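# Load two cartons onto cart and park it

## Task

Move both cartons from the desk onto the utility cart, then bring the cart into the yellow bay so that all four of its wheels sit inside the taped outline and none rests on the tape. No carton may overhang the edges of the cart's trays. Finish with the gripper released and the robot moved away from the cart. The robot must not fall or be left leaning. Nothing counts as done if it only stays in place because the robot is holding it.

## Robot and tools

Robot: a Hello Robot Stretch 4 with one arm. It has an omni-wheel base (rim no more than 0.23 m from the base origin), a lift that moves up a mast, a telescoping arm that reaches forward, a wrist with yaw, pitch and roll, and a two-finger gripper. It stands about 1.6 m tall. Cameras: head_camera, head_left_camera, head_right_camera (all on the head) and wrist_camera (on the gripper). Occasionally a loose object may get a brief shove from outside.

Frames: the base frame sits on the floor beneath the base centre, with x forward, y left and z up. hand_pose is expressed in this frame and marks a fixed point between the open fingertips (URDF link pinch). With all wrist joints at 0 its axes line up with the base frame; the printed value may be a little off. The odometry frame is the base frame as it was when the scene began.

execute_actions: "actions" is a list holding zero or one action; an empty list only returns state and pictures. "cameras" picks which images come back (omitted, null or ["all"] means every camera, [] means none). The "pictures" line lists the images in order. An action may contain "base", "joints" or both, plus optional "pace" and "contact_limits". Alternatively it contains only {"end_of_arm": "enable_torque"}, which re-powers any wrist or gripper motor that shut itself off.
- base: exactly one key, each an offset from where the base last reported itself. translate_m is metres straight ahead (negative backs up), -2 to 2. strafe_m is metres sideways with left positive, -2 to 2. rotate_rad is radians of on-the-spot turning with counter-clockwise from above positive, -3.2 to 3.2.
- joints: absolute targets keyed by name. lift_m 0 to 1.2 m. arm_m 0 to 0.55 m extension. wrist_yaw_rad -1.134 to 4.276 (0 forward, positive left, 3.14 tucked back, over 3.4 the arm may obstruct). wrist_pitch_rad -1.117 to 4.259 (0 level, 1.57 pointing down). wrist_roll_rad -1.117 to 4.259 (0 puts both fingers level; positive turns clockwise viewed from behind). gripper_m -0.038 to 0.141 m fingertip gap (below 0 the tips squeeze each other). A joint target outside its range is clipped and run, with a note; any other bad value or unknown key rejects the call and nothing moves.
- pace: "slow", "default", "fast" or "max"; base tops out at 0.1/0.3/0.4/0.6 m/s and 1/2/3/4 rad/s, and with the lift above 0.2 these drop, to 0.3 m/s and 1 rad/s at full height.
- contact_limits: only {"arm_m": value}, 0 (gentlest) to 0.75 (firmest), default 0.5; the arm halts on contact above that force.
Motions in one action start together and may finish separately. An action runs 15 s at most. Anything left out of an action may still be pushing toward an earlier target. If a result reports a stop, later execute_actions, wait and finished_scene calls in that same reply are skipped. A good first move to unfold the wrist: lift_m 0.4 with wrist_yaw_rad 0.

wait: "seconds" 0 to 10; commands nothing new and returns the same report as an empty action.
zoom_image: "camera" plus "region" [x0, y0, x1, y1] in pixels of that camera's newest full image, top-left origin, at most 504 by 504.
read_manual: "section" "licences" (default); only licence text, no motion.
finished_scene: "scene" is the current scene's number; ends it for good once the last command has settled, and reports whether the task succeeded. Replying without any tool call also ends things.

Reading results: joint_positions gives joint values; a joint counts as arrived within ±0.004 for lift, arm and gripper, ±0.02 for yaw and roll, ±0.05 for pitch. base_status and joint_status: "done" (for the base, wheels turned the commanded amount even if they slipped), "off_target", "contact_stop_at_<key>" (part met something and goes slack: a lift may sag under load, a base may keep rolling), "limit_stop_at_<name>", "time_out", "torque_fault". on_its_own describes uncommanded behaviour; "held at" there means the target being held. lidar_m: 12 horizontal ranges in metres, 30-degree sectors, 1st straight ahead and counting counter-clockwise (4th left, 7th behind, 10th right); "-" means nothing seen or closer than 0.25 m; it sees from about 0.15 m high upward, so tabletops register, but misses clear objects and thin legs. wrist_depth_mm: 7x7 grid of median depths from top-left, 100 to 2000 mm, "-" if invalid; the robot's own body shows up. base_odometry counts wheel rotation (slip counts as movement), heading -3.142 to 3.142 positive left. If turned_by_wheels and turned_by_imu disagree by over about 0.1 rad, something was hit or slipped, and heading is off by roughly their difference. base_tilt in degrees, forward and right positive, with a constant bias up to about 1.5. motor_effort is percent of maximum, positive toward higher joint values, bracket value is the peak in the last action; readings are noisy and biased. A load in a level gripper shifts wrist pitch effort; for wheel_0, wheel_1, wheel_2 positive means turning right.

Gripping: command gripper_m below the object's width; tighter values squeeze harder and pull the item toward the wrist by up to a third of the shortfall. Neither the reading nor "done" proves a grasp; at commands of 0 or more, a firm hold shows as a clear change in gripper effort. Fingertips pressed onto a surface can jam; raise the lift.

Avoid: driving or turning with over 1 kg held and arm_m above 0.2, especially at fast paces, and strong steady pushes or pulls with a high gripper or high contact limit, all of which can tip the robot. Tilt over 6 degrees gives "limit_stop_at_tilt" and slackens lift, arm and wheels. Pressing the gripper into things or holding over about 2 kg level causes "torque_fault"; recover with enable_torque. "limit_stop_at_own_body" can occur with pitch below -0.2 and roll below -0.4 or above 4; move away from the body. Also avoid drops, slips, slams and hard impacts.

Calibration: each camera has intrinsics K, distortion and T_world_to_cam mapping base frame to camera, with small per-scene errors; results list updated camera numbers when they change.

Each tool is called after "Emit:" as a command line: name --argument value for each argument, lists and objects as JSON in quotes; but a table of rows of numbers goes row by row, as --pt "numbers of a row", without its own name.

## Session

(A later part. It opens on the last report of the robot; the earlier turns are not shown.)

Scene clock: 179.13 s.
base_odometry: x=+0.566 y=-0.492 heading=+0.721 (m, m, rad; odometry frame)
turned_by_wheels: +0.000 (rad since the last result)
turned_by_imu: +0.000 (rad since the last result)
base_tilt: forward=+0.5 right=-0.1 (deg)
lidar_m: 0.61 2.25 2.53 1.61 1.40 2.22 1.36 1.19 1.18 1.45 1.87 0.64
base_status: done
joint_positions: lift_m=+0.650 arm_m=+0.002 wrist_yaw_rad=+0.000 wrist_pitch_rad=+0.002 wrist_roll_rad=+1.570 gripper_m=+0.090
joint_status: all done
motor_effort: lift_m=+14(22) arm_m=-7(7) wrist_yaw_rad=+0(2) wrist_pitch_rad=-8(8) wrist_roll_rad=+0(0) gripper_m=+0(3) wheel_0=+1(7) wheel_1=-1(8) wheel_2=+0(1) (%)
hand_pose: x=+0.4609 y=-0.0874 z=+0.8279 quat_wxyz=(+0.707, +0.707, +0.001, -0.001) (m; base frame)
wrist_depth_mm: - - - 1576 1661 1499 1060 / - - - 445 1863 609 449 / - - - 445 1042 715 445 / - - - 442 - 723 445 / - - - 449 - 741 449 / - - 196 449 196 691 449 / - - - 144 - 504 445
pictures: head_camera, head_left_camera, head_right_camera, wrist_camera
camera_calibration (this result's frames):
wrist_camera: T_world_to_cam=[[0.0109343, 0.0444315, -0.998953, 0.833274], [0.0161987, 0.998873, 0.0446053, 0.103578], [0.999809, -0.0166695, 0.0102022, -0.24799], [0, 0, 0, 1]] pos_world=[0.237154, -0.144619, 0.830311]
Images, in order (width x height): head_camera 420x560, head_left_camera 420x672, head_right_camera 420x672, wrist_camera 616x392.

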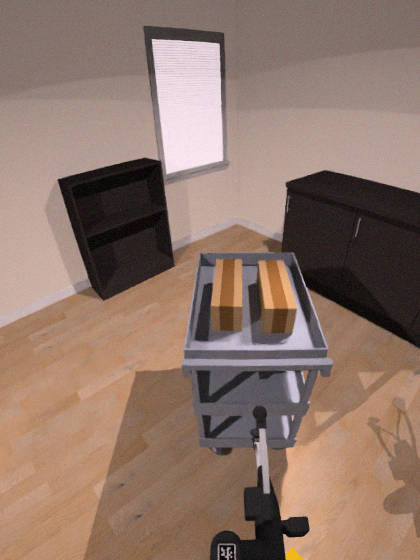

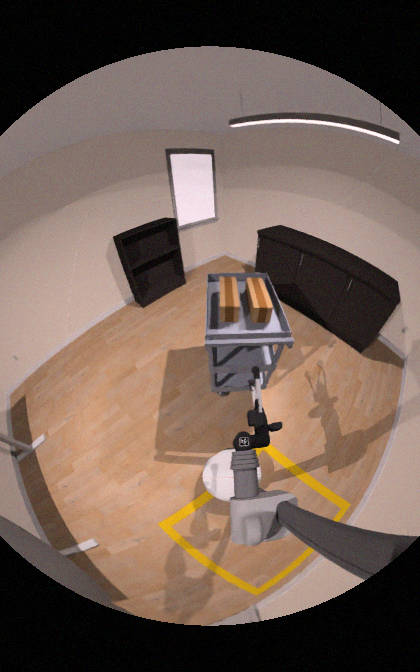

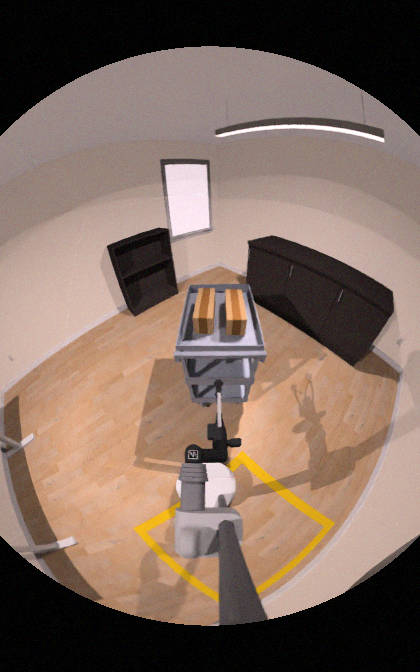

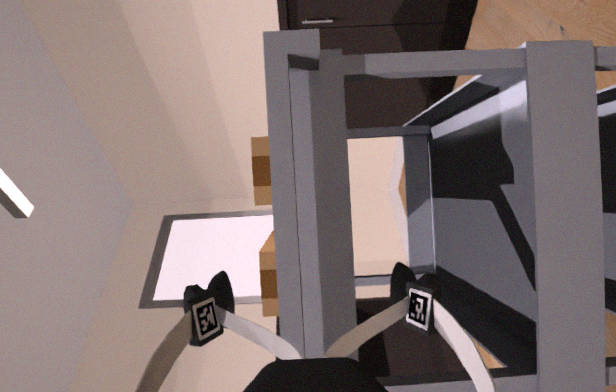

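Emit:
execute_actions --actions '[{"base":{"translate_m":0.17},"joints":{"lift_m":0.68,"gripper_m":0.07}}]' --cameras '["wrist_camera","head_camera"]'

Emit:
execute_actions --actions '[{"joints":{"gripper_m":-0.02}}]' --cameras '["wrist_camera","head_camera"]'

Emit:
execute_actions --actions '[{"base":{"translate_m":-0.5},"pace":"slow"}]'

Scene clock: 186.23 s.
base_odometry: x=+0.694 y=-0.380 heading=+0.721 (m, m, rad; odometry frame)
turned_by_wheels: +0.000 (rad since the last result)
turned_by_imu: -0.001 (rad since the last result)
base_tilt: forward=+0.5 right=-0.1 (deg)
lidar_m: 0.44 0.47 2.38 1.74 1.54 1.54 1.49 1.34 1.30 1.61 1.74 0.46
base_status: done
joint_positions: lift_m=+0.680 arm_m=+0.002 wrist_yaw_rad=+0.000 wrist_pitch_rad=+0.002 wrist_roll_rad=+1.570 gripper_m=+0.070
joint_status: all done
motor_effort: lift_m=+23(24) arm_m=-7(7) wrist_yaw_rad=+0(1) wrist_pitch_rad=-8(8) wrist_roll_rad=+2(1) gripper_m=-6(6) wheel_0=+1(7) wheel_1=+3(7) wheel_2=+0(9) (%)
hand_pose: x=+0.4609 y=-0.0874 z=+0.8571 quat_wxyz=(+0.707, +0.707, +0.001, -0.001) (m; base frame)
wrist_depth_mm: - - - 273 276 1537 480 / - - - 277 277 759 521 / - - - 276 276 768 530 / - - - 217 277 778 539 / - - - 277 277 798 549 / - - 200 278 193 750 554 / - - - 143 281 1499 521
pictures: head_camera, wrist_camera
camera_calibration (this result's frames):
wrist_camera: T_world_to_cam=[[0.0109342, 0.0444313, -0.998953, 0.862476], [0.0161954, 0.998873, 0.0446051, 0.102275], [0.999809, -0.0166662, 0.0102023, -0.248288], [0, 0, 0, 1]] pos_world=[0.237154, -0.144619, 0.859544]
Images, in order (width x height): head_camera 420x560, wrist_camera 616x392.

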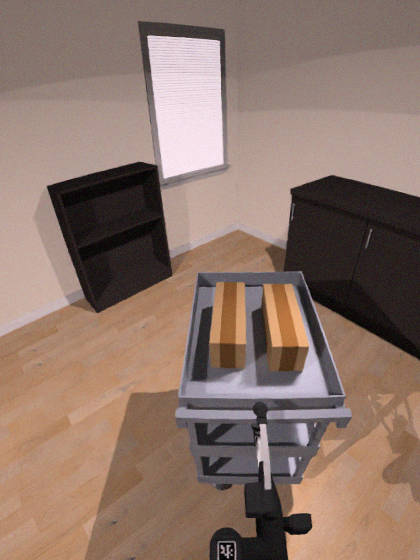

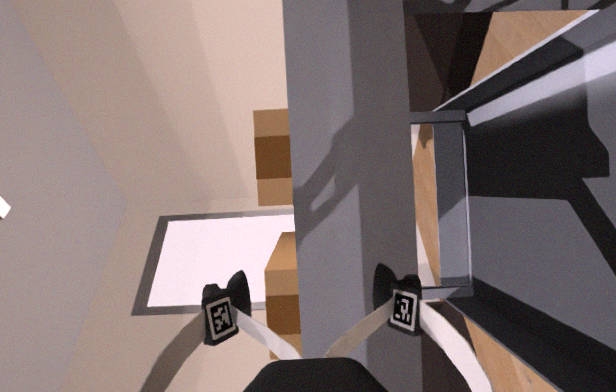

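Scene clock: 187.87 s.
base_odometry: x=+0.694 y=-0.380 heading=+0.721 (m, m, rad; odometry frame)
turned_by_wheels: +0.000 (rad since the last result)
turned_by_imu: +0.000 (rad since the last result)
base_tilt: forward=+0.5 right=-0.1 (deg)
lidar_m: 0.42 0.49 2.37 1.75 1.51 1.52 1.49 1.33 1.35 1.61 1.76 0.47
base_status: not commanded
joint_positions: lift_m=+0.680 arm_m=+0.002 wrist_yaw_rad=+0.003 wrist_pitch_rad=+0.007 wrist_roll_rad=+1.570 gripper_m=-0.019
joint_status: all done
motor_effort: lift_m=+23(23) arm_m=-7(7) wrist_yaw_rad=-9(8) wrist_pitch_rad=-21(23) wrist_roll_rad=+1(0) gripper_m=-27(26) wheel_0=+1(1) wheel_1=+2(3) wheel_2=+1(1) (%)
hand_pose: x=+0.4612 y=-0.0865 z=+0.8557 quat_wxyz=(+0.707, +0.707, +0.004, -0.002) (m; base frame)
wrist_depth_mm: - - - 213 272 1499 477 / - - - 213 272 723 521 / - - - 274 273 759 521 / - - - 273 276 768 539 / - - - 215 276 778 539 / - - - 215 183 707 544 / - - - 216 278 569 517
pictures: head_camera, wrist_camera
camera_calibration (this result's frames):
wrist_camera: T_world_to_cam=[[0.00583794, 0.0444484, -0.998995, 0.863391], [0.0134632, 0.998918, 0.0445236, 0.102816], [0.999892, -0.0137096, 0.0052332, -0.24404], [0, 0, 0, 1]] pos_world=[0.237589, -0.144427, 0.859222]
Images, in order (width x height): head_camera 420x560, wrist_camera 616x392.

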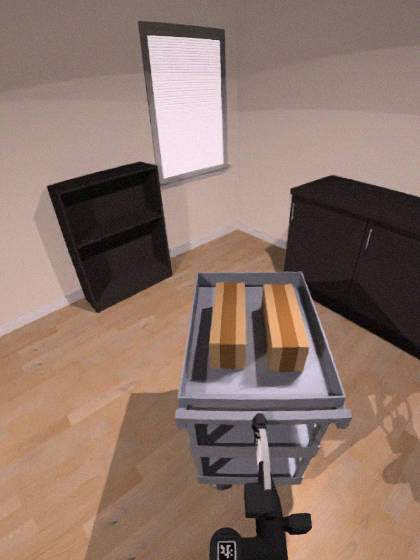

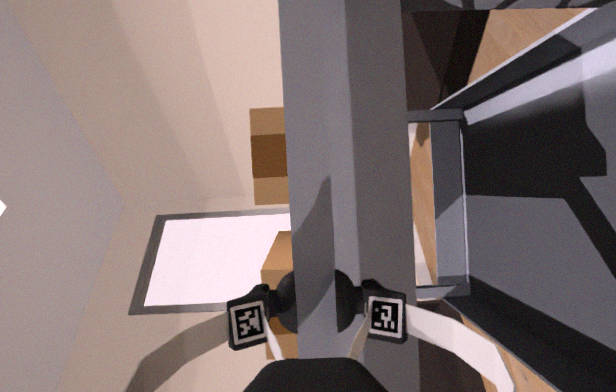

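Scene clock: 194.17 s.
base_odometry: x=+0.318 y=-0.710 heading=+0.721 (m, m, rad; odometry frame)
turned_by_wheels: +0.000 (rad since the last result)
turned_by_imu: -0.001 (rad since the last result)
base_tilt: forward=+0.5 right=-0.1 (deg)
lidar_m: 0.93 2.56 2.76 1.37 1.23 1.77 1.10 0.92 0.94 1.17 2.07 0.98
base_status: done
joint_positions: lift_m=+0.680 arm_m=+0.001 wrist_yaw_rad=+0.000 wrist_pitch_rad=+0.002 wrist_roll_rad=+1.570 gripper_m=-0.019
joint_status: not commanded
motor_effort: lift_m=+19(23) arm_m=-6(7) wrist_yaw_rad=+0(9) wrist_pitch_rad=-8(21) wrist_roll_rad=+1(0) gripper_m=-17(30) wheel_0=-3(5) wheel_1=-1(2) wheel_2=+3(11) (%)
hand_pose: x=+0.4609 y=-0.0873 z=+0.8574 quat_wxyz=(+0.707, +0.707, +0.001, -0.001) (m; base frame)
wrist_depth_mm: - - - 1863 1863 1618 1160 / - - - - - 1576 1118 / - - - 1336 1336 778 931 / - - - 768 1366 1008 976 / - - - 778 1336 778 1008 / - - - 198 183 904 1160 / - - - 179 - 1576 1229
pictures: head_camera, head_left_camera, head_right_camera, wrist_camera
camera_calibration (this result's frames):
wrist_camera: T_world_to_cam=[[0.0109303, 0.0444767, -0.998951, 0.862798], [0.0159831, 0.998875, 0.0446483, 0.102261], [0.999813, -0.0164544, 0.0102071, -0.24825], [0, 0, 0, 1]] pos_world=[0.237138, -0.144605, 0.859861]
Images, in order (width x height): head_camera 420x560, head_left_camera 420x672, head_right_camera 420x672, wrist_camera 616x392.

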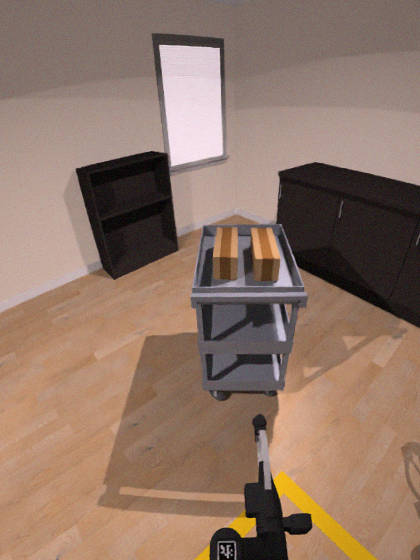

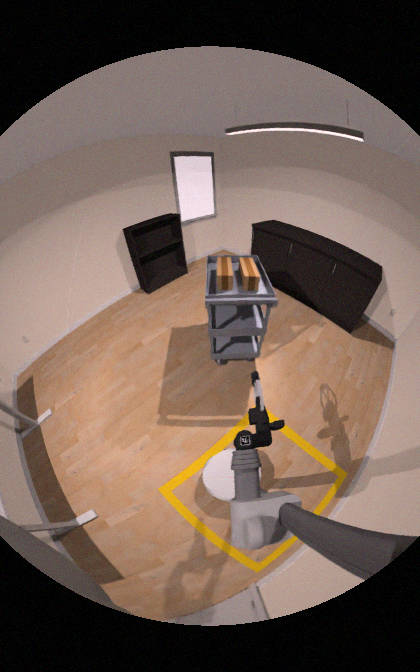

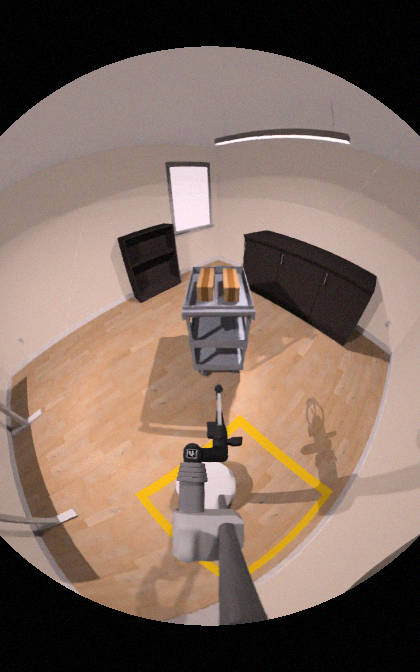

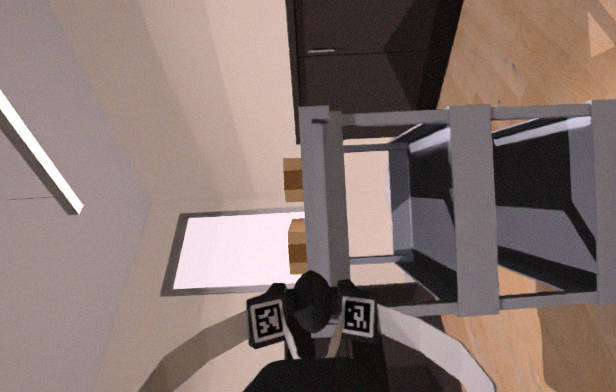

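Emit:
zoom_image --camera "head_camera" --region '[180,340,310,420]'

Region (180, 340, 310, 420) of head_camera's 420x560 image, scaled by 3.877, with more detail than that image has; it fills the top 310 rows of this view, and the rest is white.

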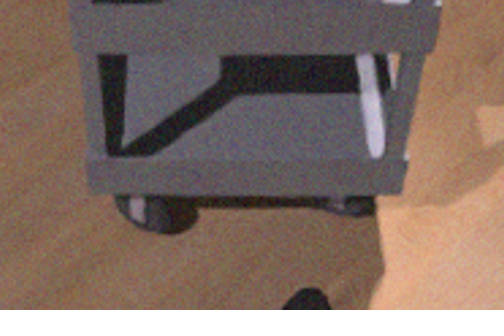

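Emit:
execute_actions --actions '[{"base":{"translate_m":0.25},"joints":{"lift_m":1.05,"wrist_pitch_rad":1.57,"gripper_m":0.045,"arm_m":0.25}}]' --cameras '[]'

Emit:
execute_actions --actions '[{"base":{"translate_m":0.295}}]' --cameras '["wrist_camera","head_right_camera"]'

Scene clock: 202.60 s.
base_odometry: x=+0.506 y=-0.545 heading=+0.721 (m, m, rad; odometry frame)
turned_by_wheels: +0.000 (rad since the last result)
turned_by_imu: -0.002 (rad since the last result)
base_tilt: forward=+0.5 right=-0.1 (deg)
lidar_m: 0.68 2.30 2.55 1.56 1.38 2.15 1.28 1.15 1.14 1.38 1.93 0.71
base_status: done
joint_positions: lift_m=+1.050 arm_m=+0.249 wrist_yaw_rad=+0.000 wrist_pitch_rad=+1.570 wrist_roll_rad=+1.570 gripper_m=+0.045
joint_status: all done
motor_effort: lift_m=+23(23) arm_m=+6(7) wrist_yaw_rad=+0(0) wrist_pitch_rad=-1(7) wrist_roll_rad=+0(1) gripper_m=-6(16) wheel_0=+3(5) wheel_1=+0(5) wheel_2=+1(9) (%)
hand_pose: x=+0.4200 y=-0.0874 z=+0.9393 quat_wxyz=(+0.501, +0.500, +0.500, -0.499) (m; base frame)
wrist_depth_mm: 1160 1182 1205 1160 1160 1182 1138 / 1182 1160 1160 1160 1160 1160 1160 / 691 715 1160 1160 1160 1160 1160 / 691 699 1138 1160 1160 946 1160 / 683 699 1182 1138 946 946 1160 / 691 683 210 1160 190 946 1160 / 668 691 1138 147 1138 1160 1160
pictures: none
No camera images: the call's "cameras" was empty. Leave "cameras" out to get every camera's image.

Scene clock: 205.07 s.
base_odometry: x=+0.728 y=-0.350 heading=+0.721 (m, m, rad; odometry frame)
turned_by_wheels: +0.000 (rad since the last result)
turned_by_imu: -0.001 (rad since the last result)
base_tilt: forward=+0.5 right=-0.1 (deg)
lidar_m: 0.40 0.41 2.31 1.76 1.56 1.55 1.56 1.35 1.35 1.68 1.70 0.42
base_status: done
joint_positions: lift_m=+1.050 arm_m=+0.249 wrist_yaw_rad=+0.000 wrist_pitch_rad=+1.570 wrist_roll_rad=+1.570 gripper_m=+0.045
joint_status: not commanded
motor_effort: lift_m=+23(23) arm_m=+6(6) wrist_yaw_rad=+0(0) wrist_pitch_rad=-2(1) wrist_roll_rad=+0(1) gripper_m=-1(4) wheel_0=+0(5) wheel_1=+2(8) wheel_2=+1(9) (%)
hand_pose: x=+0.4201 y=-0.0874 z=+0.9393 quat_wxyz=(+0.501, +0.500, +0.500, -0.499) (m; base frame)
wrist_depth_mm: 357 359 343 353 1160 1182 1160 / 279 370 370 1138 1160 1160 1160 / 263 368 370 1025 1160 1160 1160 / 271 368 368 683 1138 946 1160 / 368 368 366 668 960 946 1160 / 306 366 209 298 190 946 1138 / 273 366 366 147 1138 1138 1138
pictures: head_right_camera, wrist_camera
camera_calibration (this result's frames):
wrist_camera: T_world_to_cam=[[-0.998911, 0.044396, -0.0143341, 0.444342], [0.0446254, 0.998874, -0.0161018, 0.144369], [0.0136031, -0.0167239, -0.999768, 1.1547], [0, 0, 0, 1]] pos_world=[0.421709, -0.144622, 1.16313]
Images, in order (width x height): head_right_camera 420x672, wrist_camera 616x392.

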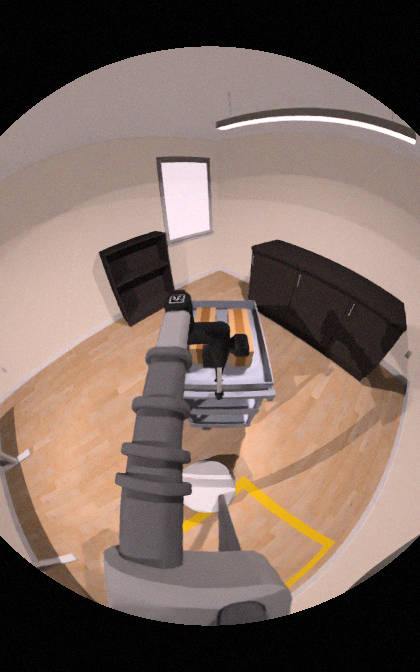

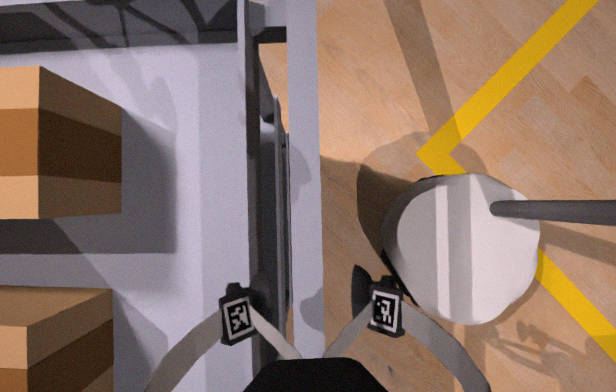

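Emit:
execute_actions --actions '[{"joints":{"gripper_m":0.1,"arm_m":0.27,"lift_m":1.02}}]' --cameras '[]'

Emit:
execute_actions --actions '[{"joints":{"lift_m":0.955}}]' --cameras '["wrist_camera"]'

Emit:
execute_actions --actions '[{"joints":{"gripper_m":0.03}}]' --cameras '["wrist_camera"]'

Emit:
execute_actions --actions '[{"base":{"translate_m":-0.15},"pace":"slow"}]' --cameras '["wrist_camera","head_right_camera"]'

Scene clock: 211.30 s.
base_odometry: x=+0.728 y=-0.350 heading=+0.721 (m, m, rad; odometry frame)
turned_by_wheels: +0.000 (rad since the last result)
turned_by_imu: -0.001 (rad since the last result)
base_tilt: forward=+0.5 right=-0.1 (deg)
lidar_m: 0.38 0.41 2.35 1.79 1.57 1.56 1.54 1.34 1.34 1.65 1.72 0.41
base_status: not commanded
joint_positions: lift_m=+1.020 arm_m=+0.269 wrist_yaw_rad=+0.000 wrist_pitch_rad=+1.570 wrist_roll_rad=+1.570 gripper_m=+0.100
joint_status: all done
motor_effort: lift_m=+13(20) arm_m=+6(8) wrist_yaw_rad=+1(1) wrist_pitch_rad=+0(1) wrist_roll_rad=+1(0) gripper_m=+1(3) wheel_0=+0(0) wheel_1=+2(2) wheel_2=+1(1) (%)
hand_pose: x=+0.4400 y=-0.0874 z=+0.9101 quat_wxyz=(+0.500, +0.500, +0.500, -0.500) (m; base frame)
wrist_depth_mm: 342 342 342 310 1138 1138 1138 / 236 340 342 309 1118 1118 1118 / 236 340 340 298 1118 1118 1138 / 237 340 340 286 1118 917 1118 / 340 340 338 276 1008 917 1118 / 291 338 211 267 211 917 1118 / 246 329 338 144 1118 1118 1118
pictures: none
No camera images: the call's "cameras" was empty. Leave "cameras" out to get every camera's image.

Scene clock: 212.50 s.
base_odometry: x=+0.728 y=-0.350 heading=+0.721 (m, m, rad; odometry frame)
turned_by_wheels: +0.000 (rad since the last result)
turned_by_imu: +0.000 (rad since the last result)
base_tilt: forward=+0.5 right=-0.1 (deg)
lidar_m: 0.38 0.43 2.36 1.80 1.56 1.53 1.55 1.33 1.36 1.61 1.72 0.42
base_status: not commanded
joint_positions: lift_m=+0.955 arm_m=+0.269 wrist_yaw_rad=+0.000 wrist_pitch_rad=+1.570 wrist_roll_rad=+1.570 gripper_m=+0.100
joint_status: all done
motor_effort: lift_m=+13(15) arm_m=+7(7) wrist_yaw_rad=+0(1) wrist_pitch_rad=-1(1) wrist_roll_rad=+1(0) gripper_m=+0(2) wheel_0=+0(0) wheel_1=+2(2) wheel_2=+1(1) (%)
hand_pose: x=+0.4400 y=-0.0874 z=+0.8451 quat_wxyz=(+0.500, +0.500, +0.500, -0.500) (m; base frame)
wrist_depth_mm: 277 276 274 1078 1078 1078 1060 / 236 276 276 473 1060 1060 1078 / 236 276 274 525 1060 1060 1060 / 236 274 274 287 1060 854 1060 / 273 274 274 274 878 854 842 / 272 274 204 266 204 854 1060 / 246 273 272 144 1060 1042 1078
pictures: wrist_camera
camera_calibration (this result's frames):
wrist_camera: T_world_to_cam=[[-0.998911, 0.0444429, -0.0142083, 0.462797], [0.0446703, 0.998872, -0.0161074, 0.141947], [0.0134764, -0.0167246, -0.999769, 1.06029], [0, 0, 0, 1]] pos_world=[0.441663, -0.144623, 1.06891]
Images, in order (width x height): wrist_camera 616x392.

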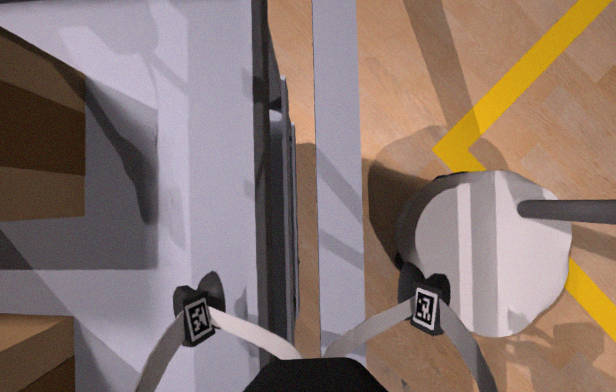

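Scene clock: 214.03 s.
base_odometry: x=+0.728 y=-0.350 heading=+0.721 (m, m, rad; odometry frame)
turned_by_wheels: +0.000 (rad since the last result)
turned_by_imu: +0.000 (rad since the last result)
base_tilt: forward=+0.5 right=-0.2 (deg)
lidar_m: 0.37 0.44 2.34 1.78 1.55 1.59 1.56 1.36 1.36 1.65 1.73 0.41
base_status: not commanded
joint_positions: lift_m=+0.955 arm_m=+0.269 wrist_yaw_rad=+0.001 wrist_pitch_rad=+1.564 wrist_roll_rad=+1.570 gripper_m=+0.031
joint_status: all done
motor_effort: lift_m=+20(20) arm_m=+5(7) wrist_yaw_rad=-2(2) wrist_pitch_rad=+16(17) wrist_roll_rad=-2(1) gripper_m=-28(30) wheel_0=+0(0) wheel_1=+2(2) wheel_2=+1(1) (%)
hand_pose: x=+0.4420 y=-0.0874 z=+0.8446 quat_wxyz=(+0.502, +0.501, +0.499, -0.498) (m; base frame)
wrist_depth_mm: 272 272 272 368 1078 1078 1060 / 235 271 272 433 1060 1060 1060 / 235 272 271 285 1078 1060 1060 / 241 271 271 274 1060 854 1042 / 272 271 270 265 878 842 842 / 268 268 200 591 190 854 1042 / 244 270 268 199 1042 1042 1042
pictures: wrist_camera
camera_calibration (this result's frames):
wrist_camera: T_world_to_cam=[[-0.998829, 0.0439628, -0.0202133, 0.469849], [0.0442861, 0.998893, -0.0158342, 0.141784], [0.0194948, -0.0167108, -0.99967, 1.05695], [0, 0, 0, 1]] pos_world=[0.442414, -0.144621, 1.06834]
Images, in order (width x height): wrist_camera 616x392.

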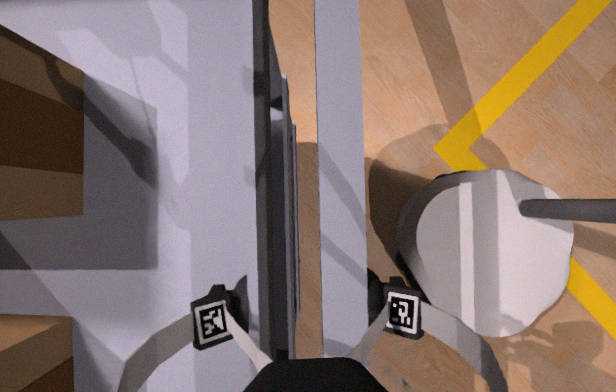

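Scene clock: 216.80 s.
base_odometry: x=+0.615 y=-0.449 heading=+0.721 (m, m, rad; odometry frame)
turned_by_wheels: +0.000 (rad since the last result)
turned_by_imu: +0.000 (rad since the last result)
base_tilt: forward=+0.5 right=-0.1 (deg)
lidar_m: 0.40 0.43 2.46 1.71 1.45 2.29 1.43 1.24 1.25 1.52 1.82 0.43
base_status: done
joint_positions: lift_m=+0.955 arm_m=+0.270 wrist_yaw_rad=+0.004 wrist_pitch_rad=+1.564 wrist_roll_rad=+1.568 gripper_m=+0.031
joint_status: not commanded
motor_effort: lift_m=+20(21) arm_m=+2(5) wrist_yaw_rad=-10(14) wrist_pitch_rad=+16(50) wrist_roll_rad=+7(5) gripper_m=-20(28) wheel_0=-2(3) wheel_1=-2(8) wheel_2=+4(11) (%)
hand_pose: x=+0.4427 y=-0.0874 z=+0.8445 quat_wxyz=(+0.503, +0.500, +0.500, -0.497) (m; base frame)
wrist_depth_mm: 277 276 274 204 1078 1060 1060 / 243 276 276 224 1078 1060 1078 / 240 276 274 525 1060 1042 1060 / 238 274 274 525 1060 854 1060 / 274 273 273 276 878 842 842 / 273 273 200 521 190 842 1060 / 244 273 272 202 1060 1060 1060
pictures: head_right_camera, wrist_camera
camera_calibration (this result's frames):
wrist_camera: T_world_to_cam=[[-0.999046, 0.0388598, -0.0199489, 0.469942], [0.0391789, 0.999106, -0.0158627, 0.144053], [0.0193147, -0.0166291, -0.999675, 1.05701], [0, 0, 0, 1]] pos_world=[0.443434, -0.144609, 1.06833]
Images, in order (width x height): head_right_camera 420x672, wrist_camera 616x392.

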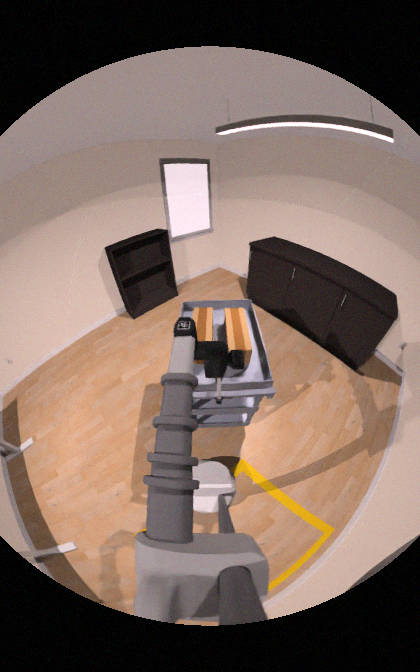

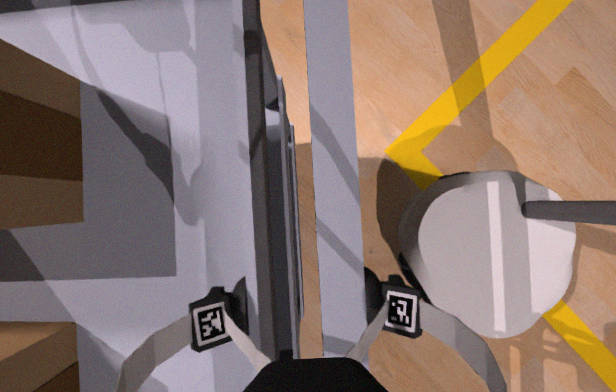

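Emit:
execute_actions --actions '[{"base":{"translate_m":-0.85},"pace":"slow"}]'

action 0: "base": translate_m = -0.85 would last too long for one action: at the pace "slow" translate_m can be at most 0.766 in either direction: name a faster pace, or command the rest in another action

Emit:
execute_actions --actions '[{"base":{"translate_m":-0.76},"pace":"slow"}]'

Scene clock: 229.27 s.
base_odometry: x=+0.045 y=-0.951 heading=+0.722 (m, m, rad; odometry frame)
turned_by_wheels: +0.001 (rad since the last result)
turned_by_imu: +0.001 (rad since the last result)
base_tilt: forward=+0.5 right=-0.1 (deg)
lidar_m: 0.37 0.41 1.77 1.08 1.19 1.26 0.77 0.67 0.69 0.85 1.61 0.45
base_status: done
joint_positions: lift_m=+0.955 arm_m=+0.270 wrist_yaw_rad=+0.008 wrist_pitch_rad=+1.566 wrist_roll_rad=+1.563 gripper_m=+0.031
joint_status: not commanded
on_its_own: wrist_yaw_rad is at rest, and its effort (-22) is outside its rest range (-13 to +13); wrist_roll_rad is at rest, and its effort (+19) is outside its rest range (-13 to +13)
motor_effort: lift_m=+21(21) arm_m=+2(2) wrist_yaw_rad=-22(24) wrist_pitch_rad=+12(26) wrist_roll_rad=+19(18) gripper_m=-25(25) wheel_0=+0(3) wheel_1=+1(4) wheel_2=+7(10) (%)
hand_pose: x=+0.4427 y=-0.0874 z=+0.8445 quat_wxyz=(+0.505, +0.497, +0.502, -0.495) (m; base frame)
wrist_depth_mm: 276 276 279 1060 1060 1078 1060 / 276 276 276 204 1060 1060 1042 / 267 274 274 204 1060 1060 1078 / 256 274 273 204 1042 831 1078 / 265 273 274 286 904 854 842 / 273 273 202 271 187 854 1060 / 273 272 272 202 1060 1042 1060
pictures: head_camera, head_left_camera, head_right_camera, wrist_camera
camera_calibration (this result's frames):
wrist_camera: T_world_to_cam=[[-0.999369, 0.0302995, -0.0185376, 0.4681], [0.0305964, 0.999405, -0.0159463, 0.147944], [0.0180434, -0.0165034, -0.999701, 1.05761], [0, 0, 0, 1]] pos_world=[0.444195, -0.144585, 1.06833]
Images, in order (width x height): head_camera 420x560, head_left_camera 420x672, head_right_camera 420x672, wrist_camera 616x392.

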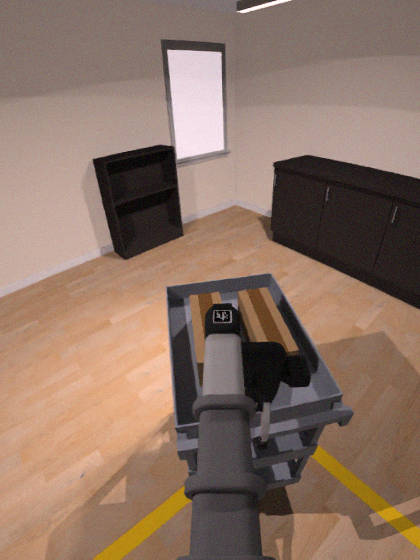

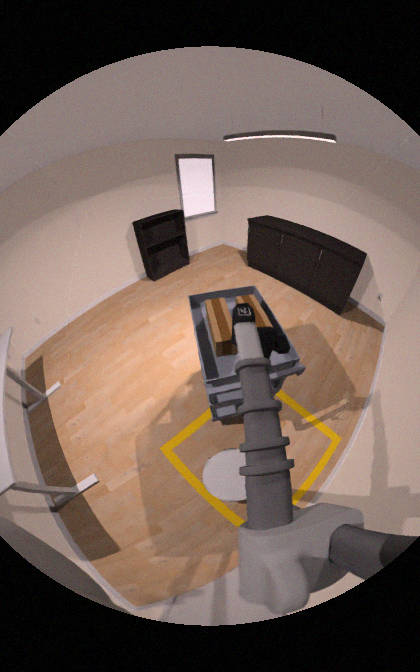

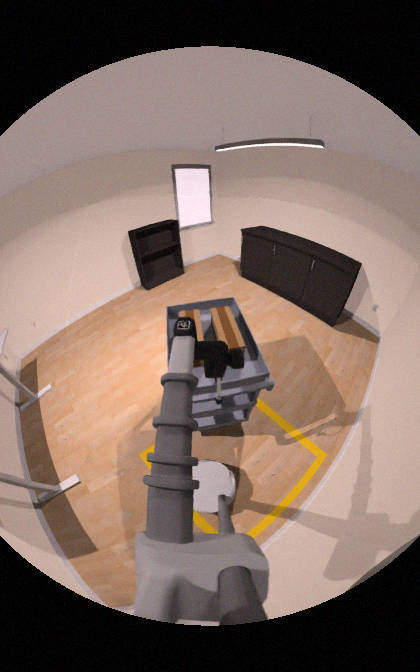

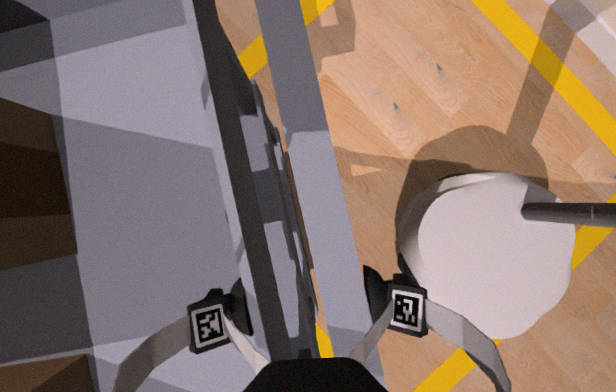

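Emit:
execute_actions --actions '[{"base":{"strafe_m":-0.15},"pace":"slow"}]' --cameras '["head_left_camera"]'

Emit:
execute_actions --actions '[{"base":{"translate_m":-0.36},"pace":"slow"}]' --cameras '["head_left_camera"]'

Emit:
execute_actions --actions '[{"joints":{"arm_m":0.1},"pace":"slow"}]'

Scene clock: 239.20 s.
base_odometry: x=+0.144 y=-1.064 heading=+0.723 (m, m, rad; odometry frame)
turned_by_wheels: +0.001 (rad since the last result)
turned_by_imu: +0.000 (rad since the last result)
base_tilt: forward=+0.6 right=-0.2 (deg)
lidar_m: 0.32 0.36 1.97 1.23 1.45 1.08 0.67 0.58 0.58 0.71 1.38 0.46
base_status: done
joint_positions: lift_m=+0.955 arm_m=+0.270 wrist_yaw_rad=+0.009 wrist_pitch_rad=+1.573 wrist_roll_rad=+1.559 gripper_m=+0.031
joint_status: not commanded
on_its_own: wrist_yaw_rad is at rest, and its effort (-26) is outside its rest range (-13 to +13); wrist_roll_rad is at rest, and its effort (+32) is outside its rest range (-13 to +13)
motor_effort: lift_m=+21(21) arm_m=+2(2) wrist_yaw_rad=-26(26) wrist_pitch_rad=-10(13) wrist_roll_rad=+32(31) gripper_m=-28(30) wheel_0=+8(14) wheel_1=+2(2) wheel_2=+5(6) (%)
hand_pose: x=+0.4406 y=-0.0874 z=+0.8445 quat_wxyz=(+0.505, +0.494, +0.506, -0.495) (m; base frame)
wrist_depth_mm: 241 253 202 1060 1060 1060 991 / 270 272 273 1060 1078 1078 1060 / 271 271 273 1060 1060 1060 1060 / 271 272 270 202 1060 854 1078 / 264 271 270 202 866 854 854 / 244 270 202 272 196 842 1078 / 270 270 270 206 201 1060 1060
pictures: head_left_camera
Images, in order (width x height): head_left_camera 420x672.

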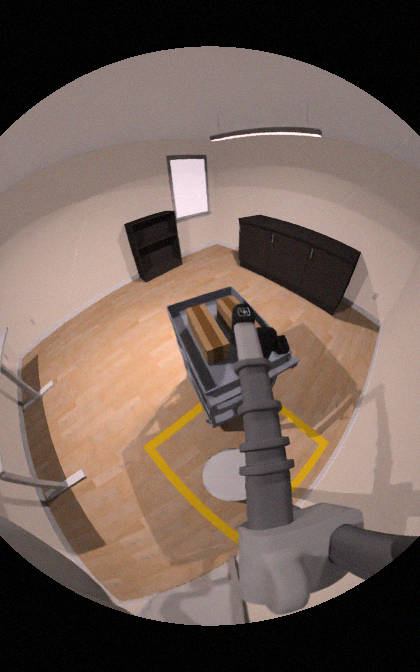

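Scene clock: 244.10 s.
base_odometry: x=-0.126 y=-1.302 heading=+0.723 (m, m, rad; odometry frame)
turned_by_wheels: -0.001 (rad since the last result)
turned_by_imu: -0.001 (rad since the last result)
base_tilt: forward=+0.6 right=+0.0 (deg)
lidar_m: 0.36 0.36 1.59 1.23 1.62 0.59 0.37 0.29 0.32 0.39 0.76 0.44
base_status: done
joint_positions: lift_m=+0.955 arm_m=+0.270 wrist_yaw_rad=+0.003 wrist_pitch_rad=+1.566 wrist_roll_rad=+1.568 gripper_m=+0.031
joint_status: not commanded
motor_effort: lift_m=+21(21) arm_m=+2(2) wrist_yaw_rad=-6(48) wrist_pitch_rad=+11(47) wrist_roll_rad=+5(32) gripper_m=-23(34) wheel_0=-5(8) wheel_1=-2(5) wheel_2=+1(18) (%)
hand_pose: x=+0.4422 y=-0.0874 z=+0.8445 quat_wxyz=(+0.502, +0.500, +0.500, -0.498) (m; base frame)
wrist_depth_mm: 279 278 278 1060 1078 854 683 / 277 277 277 206 1078 976 788 / 273 276 276 205 1060 1060 931 / 256 276 273 204 1078 842 854 / 252 273 274 270 931 842 842 / 274 272 204 282 189 842 1042 / 273 272 272 204 1042 1060 1060
pictures: head_left_camera
Images, in order (width x height): head_left_camera 420x672.

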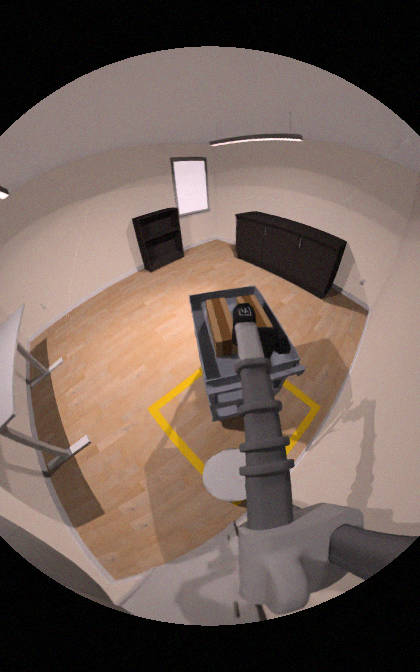

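Scene clock: 247.10 s.
base_odometry: x=-0.126 y=-1.302 heading=+0.723 (m, m, rad; odometry frame)
turned_by_wheels: +0.000 (rad since the last result)
turned_by_imu: -0.001 (rad since the last result)
base_tilt: forward=+0.5 right=-0.1 (deg)
lidar_m: 0.25 0.25 1.56 1.20 1.62 0.59 0.36 0.30 0.30 0.40 0.33 0.25
base_status: not commanded
joint_positions: lift_m=+0.955 arm_m=+0.101 wrist_yaw_rad=+0.001 wrist_pitch_rad=+1.565 wrist_roll_rad=+1.571 gripper_m=+0.031
joint_status: all done
motor_effort: lift_m=+21(21) arm_m=-8(9) wrist_yaw_rad=-1(14) wrist_pitch_rad=+14(27) wrist_roll_rad=-2(5) gripper_m=-27(22) wheel_0=-5(6) wheel_1=-2(2) wheel_2=+1(1) (%)
hand_pose: x=+0.2740 y=-0.0874 z=+0.8445 quat_wxyz=(+0.502, +0.501, +0.499, -0.498) (m; base frame)
wrist_depth_mm: 279 278 278 1008 891 668 539 / 278 277 277 206 1060 788 609 / 251 277 276 574 1060 976 723 / 246 277 276 205 854 842 778 / 274 274 274 283 842 854 1042 / 276 274 198 525 190 854 1060 / 251 273 273 203 1060 1060 1042
pictures: head_camera, head_left_camera, head_right_camera, wrist_camera
camera_calibration (this result's frames):
wrist_camera: T_world_to_cam=[[-0.998814, 0.0447163, -0.0192609, 0.301284], [0.0450245, 0.99886, -0.0158762, 0.149057], [0.018529, -0.0167245, -0.999688, 1.06049], [0, 0, 0, 1]] pos_world=[0.274566, -0.144623, 1.06833]
Images, in order (width x height): head_camera 420x560, head_left_camera 420x672, head_right_camera 420x672, wrist_camera 616x392.

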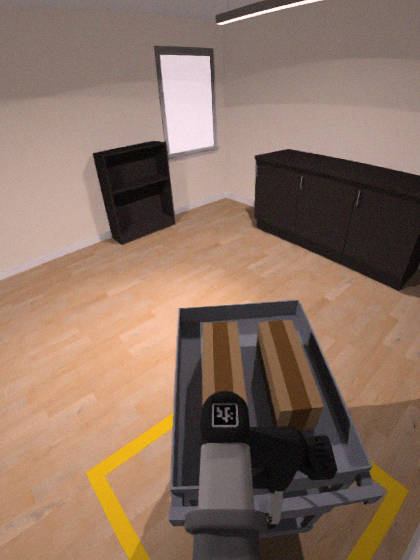

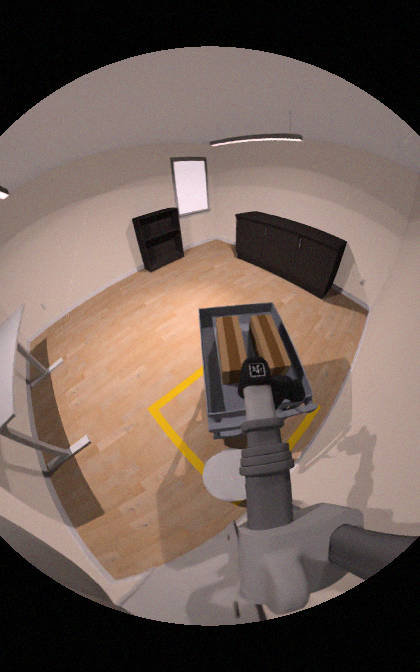

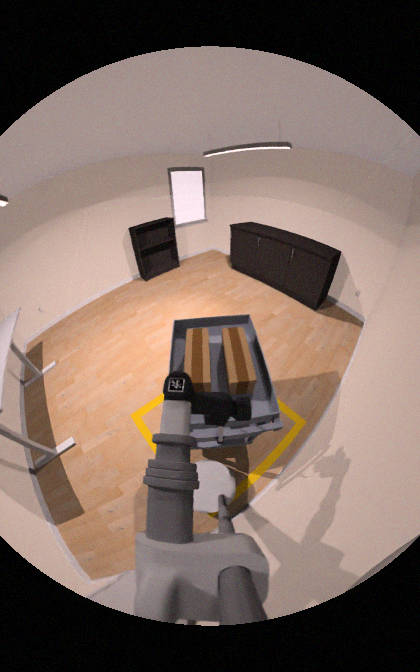

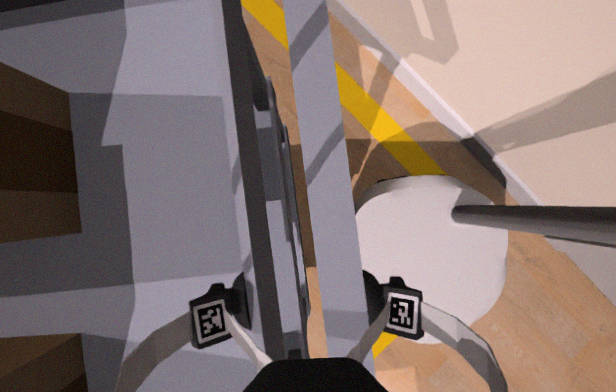

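Emit:
execute_actions --actions '[{"joints":{"gripper_m":0.11}}]' --cameras '[]'

Emit:
execute_actions --actions '[{"joints":{"lift_m":1.1}}]' --cameras '[]'

Emit:
execute_actions --actions '[{"base":{"strafe_m":0.75},"joints":{"arm_m":0.02}}]'

Scene clock: 253.40 s.
base_odometry: x=-0.126 y=-1.302 heading=+0.723 (m, m, rad; odometry frame)
turned_by_wheels: +0.000 (rad since the last result)
turned_by_imu: -0.001 (rad since the last result)
base_tilt: forward=+0.5 right=-0.1 (deg)
lidar_m: 0.25 0.25 1.54 1.23 1.63 0.59 0.37 0.30 0.30 0.38 0.35 0.28
base_status: not commanded
joint_positions: lift_m=+0.955 arm_m=+0.101 wrist_yaw_rad=+0.000 wrist_pitch_rad=+1.570 wrist_roll_rad=+1.570 gripper_m=+0.110
joint_status: all done
motor_effort: lift_m=+20(21) arm_m=-7(8) wrist_yaw_rad=+0(3) wrist_pitch_rad=+2(14) wrist_roll_rad=+1(1) gripper_m=+1(20) wheel_0=-4(6) wheel_1=-1(2) wheel_2=+1(1) (%)
hand_pose: x=+0.2725 y=-0.0874 z=+0.8446 quat_wxyz=(+0.501, +0.500, +0.500, -0.499) (m; base frame)
wrist_depth_mm: 277 276 277 991 891 668 530 / 276 276 276 205 1078 798 609 / 253 274 274 530 1078 960 723 / 248 274 274 205 854 842 759 / 273 273 273 525 854 842 1042 / 273 273 204 273 204 854 1060 / 249 272 272 145 1060 1060 1042
pictures: none
No camera images: the call's "cameras" was empty. Leave "cameras" out to get every camera's image.

Scene clock: 255.07 s.
base_odometry: x=-0.126 y=-1.302 heading=+0.723 (m, m, rad; odometry frame)
turned_by_wheels: +0.000 (rad since the last result)
turned_by_imu: -0.001 (rad since the last result)
base_tilt: forward=+0.5 right=-0.2 (deg)
lidar_m: 0.25 0.25 1.56 1.19 1.63 0.59 0.37 0.30 0.30 0.38 0.38 0.25
base_status: not commanded
joint_positions: lift_m=+1.100 arm_m=+0.101 wrist_yaw_rad=+0.000 wrist_pitch_rad=+1.570 wrist_roll_rad=+1.570 gripper_m=+0.110
joint_status: all done
motor_effort: lift_m=+23(20) arm_m=-7(7) wrist_yaw_rad=-1(1) wrist_pitch_rad=+0(0) wrist_roll_rad=+2(1) gripper_m=+2(0) wheel_0=-4(4) wheel_1=-1(2) wheel_2=+1(1) (%)
hand_pose: x=+0.2724 y=-0.0874 z=+0.9893 quat_wxyz=(+0.501, +0.500, +0.500, -0.499) (m; base frame)
wrist_depth_mm: 1229 392 387 1042 878 661 530 / 415 421 421 1205 1138 768 609 / 301 382 421 732 1205 960 715 / 301 370 421 741 991 991 768 / 418 418 418 418 991 1205 1042 / 347 377 214 415 210 1205 1205 / 300 310 415 145 1205 1205 1205
pictures: none
No camera images: the call's "cameras" was empty. Leave "cameras" out to get every camera's image.

Scene clock: 258.90 s.
base_odometry: x=-0.622 y=-0.739 heading=+0.723 (m, m, rad; odometry frame)
turned_by_wheels: +0.000 (rad since the last result)
turned_by_imu: +0.003 (rad since the last result)
base_tilt: forward=+0.6 right=-0.2 (deg)
lidar_m: 3.09 2.89 0.48 0.48 0.88 1.07 0.88 0.77 0.79 1.00 0.64 0.87
base_status: done
joint_positions: lift_m=+1.100 arm_m=+0.021 wrist_yaw_rad=+0.000 wrist_pitch_rad=+1.570 wrist_roll_rad=+1.570 gripper_m=+0.110
joint_status: all done
motor_effort: lift_m=+23(23) arm_m=-7(8) wrist_yaw_rad=+0(1) wrist_pitch_rad=-1(1) wrist_roll_rad=+2(1) gripper_m=-1(1) wheel_0=+0(9) wheel_1=+1(8) wheel_2=+0(0) (%)
hand_pose: x=+0.1923 y=-0.0874 z=+0.9894 quat_wxyz=(+0.500, +0.500, +0.500, -0.500) (m; base frame)
wrist_depth_mm: 1060 1060 1078 1205 1229 1205 1025 / 1205 1205 1205 1182 1229 1205 1160 / 1182 1205 1205 1205 1205 1205 1205 / 1205 1182 1182 1205 976 1229 1205 / 1205 1205 1205 1025 991 1205 1205 / 1205 1182 215 1182 210 1182 1205 / 1205 1182 1205 145 1205 1205 1205
pictures: head_camera, head_left_camera, head_right_camera, wrist_camera
camera_calibration (this result's frames):
wrist_camera: T_world_to_cam=[[-0.99891, 0.0444975, -0.0140663, 0.217276], [0.0447226, 0.998869, -0.0161138, 0.155332], [0.0133333, -0.0167254, -0.999771, 1.20785], [0, 0, 0, 1]] pos_world=[0.193988, -0.144623, 1.21314]
Images, in order (width x height): head_camera 420x560, head_left_camera 420x672, head_right_camera 420x672, wrist_camera 616x392.

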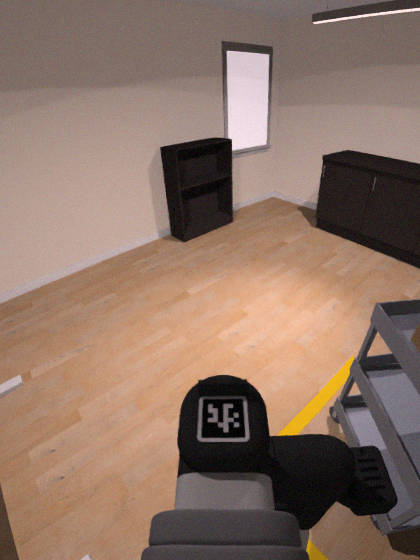

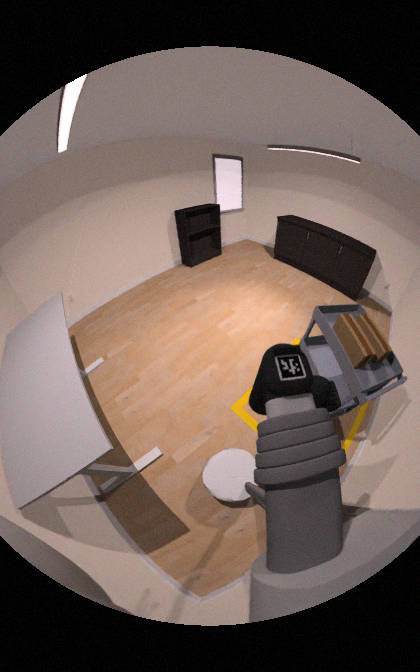

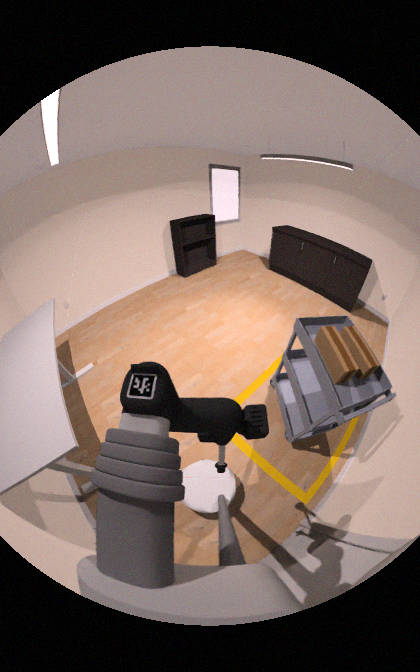

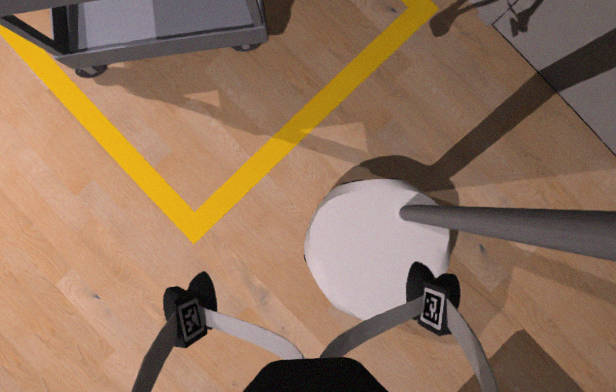

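Emit:
finished_scene --scene 1

The scene is finished: the task was done.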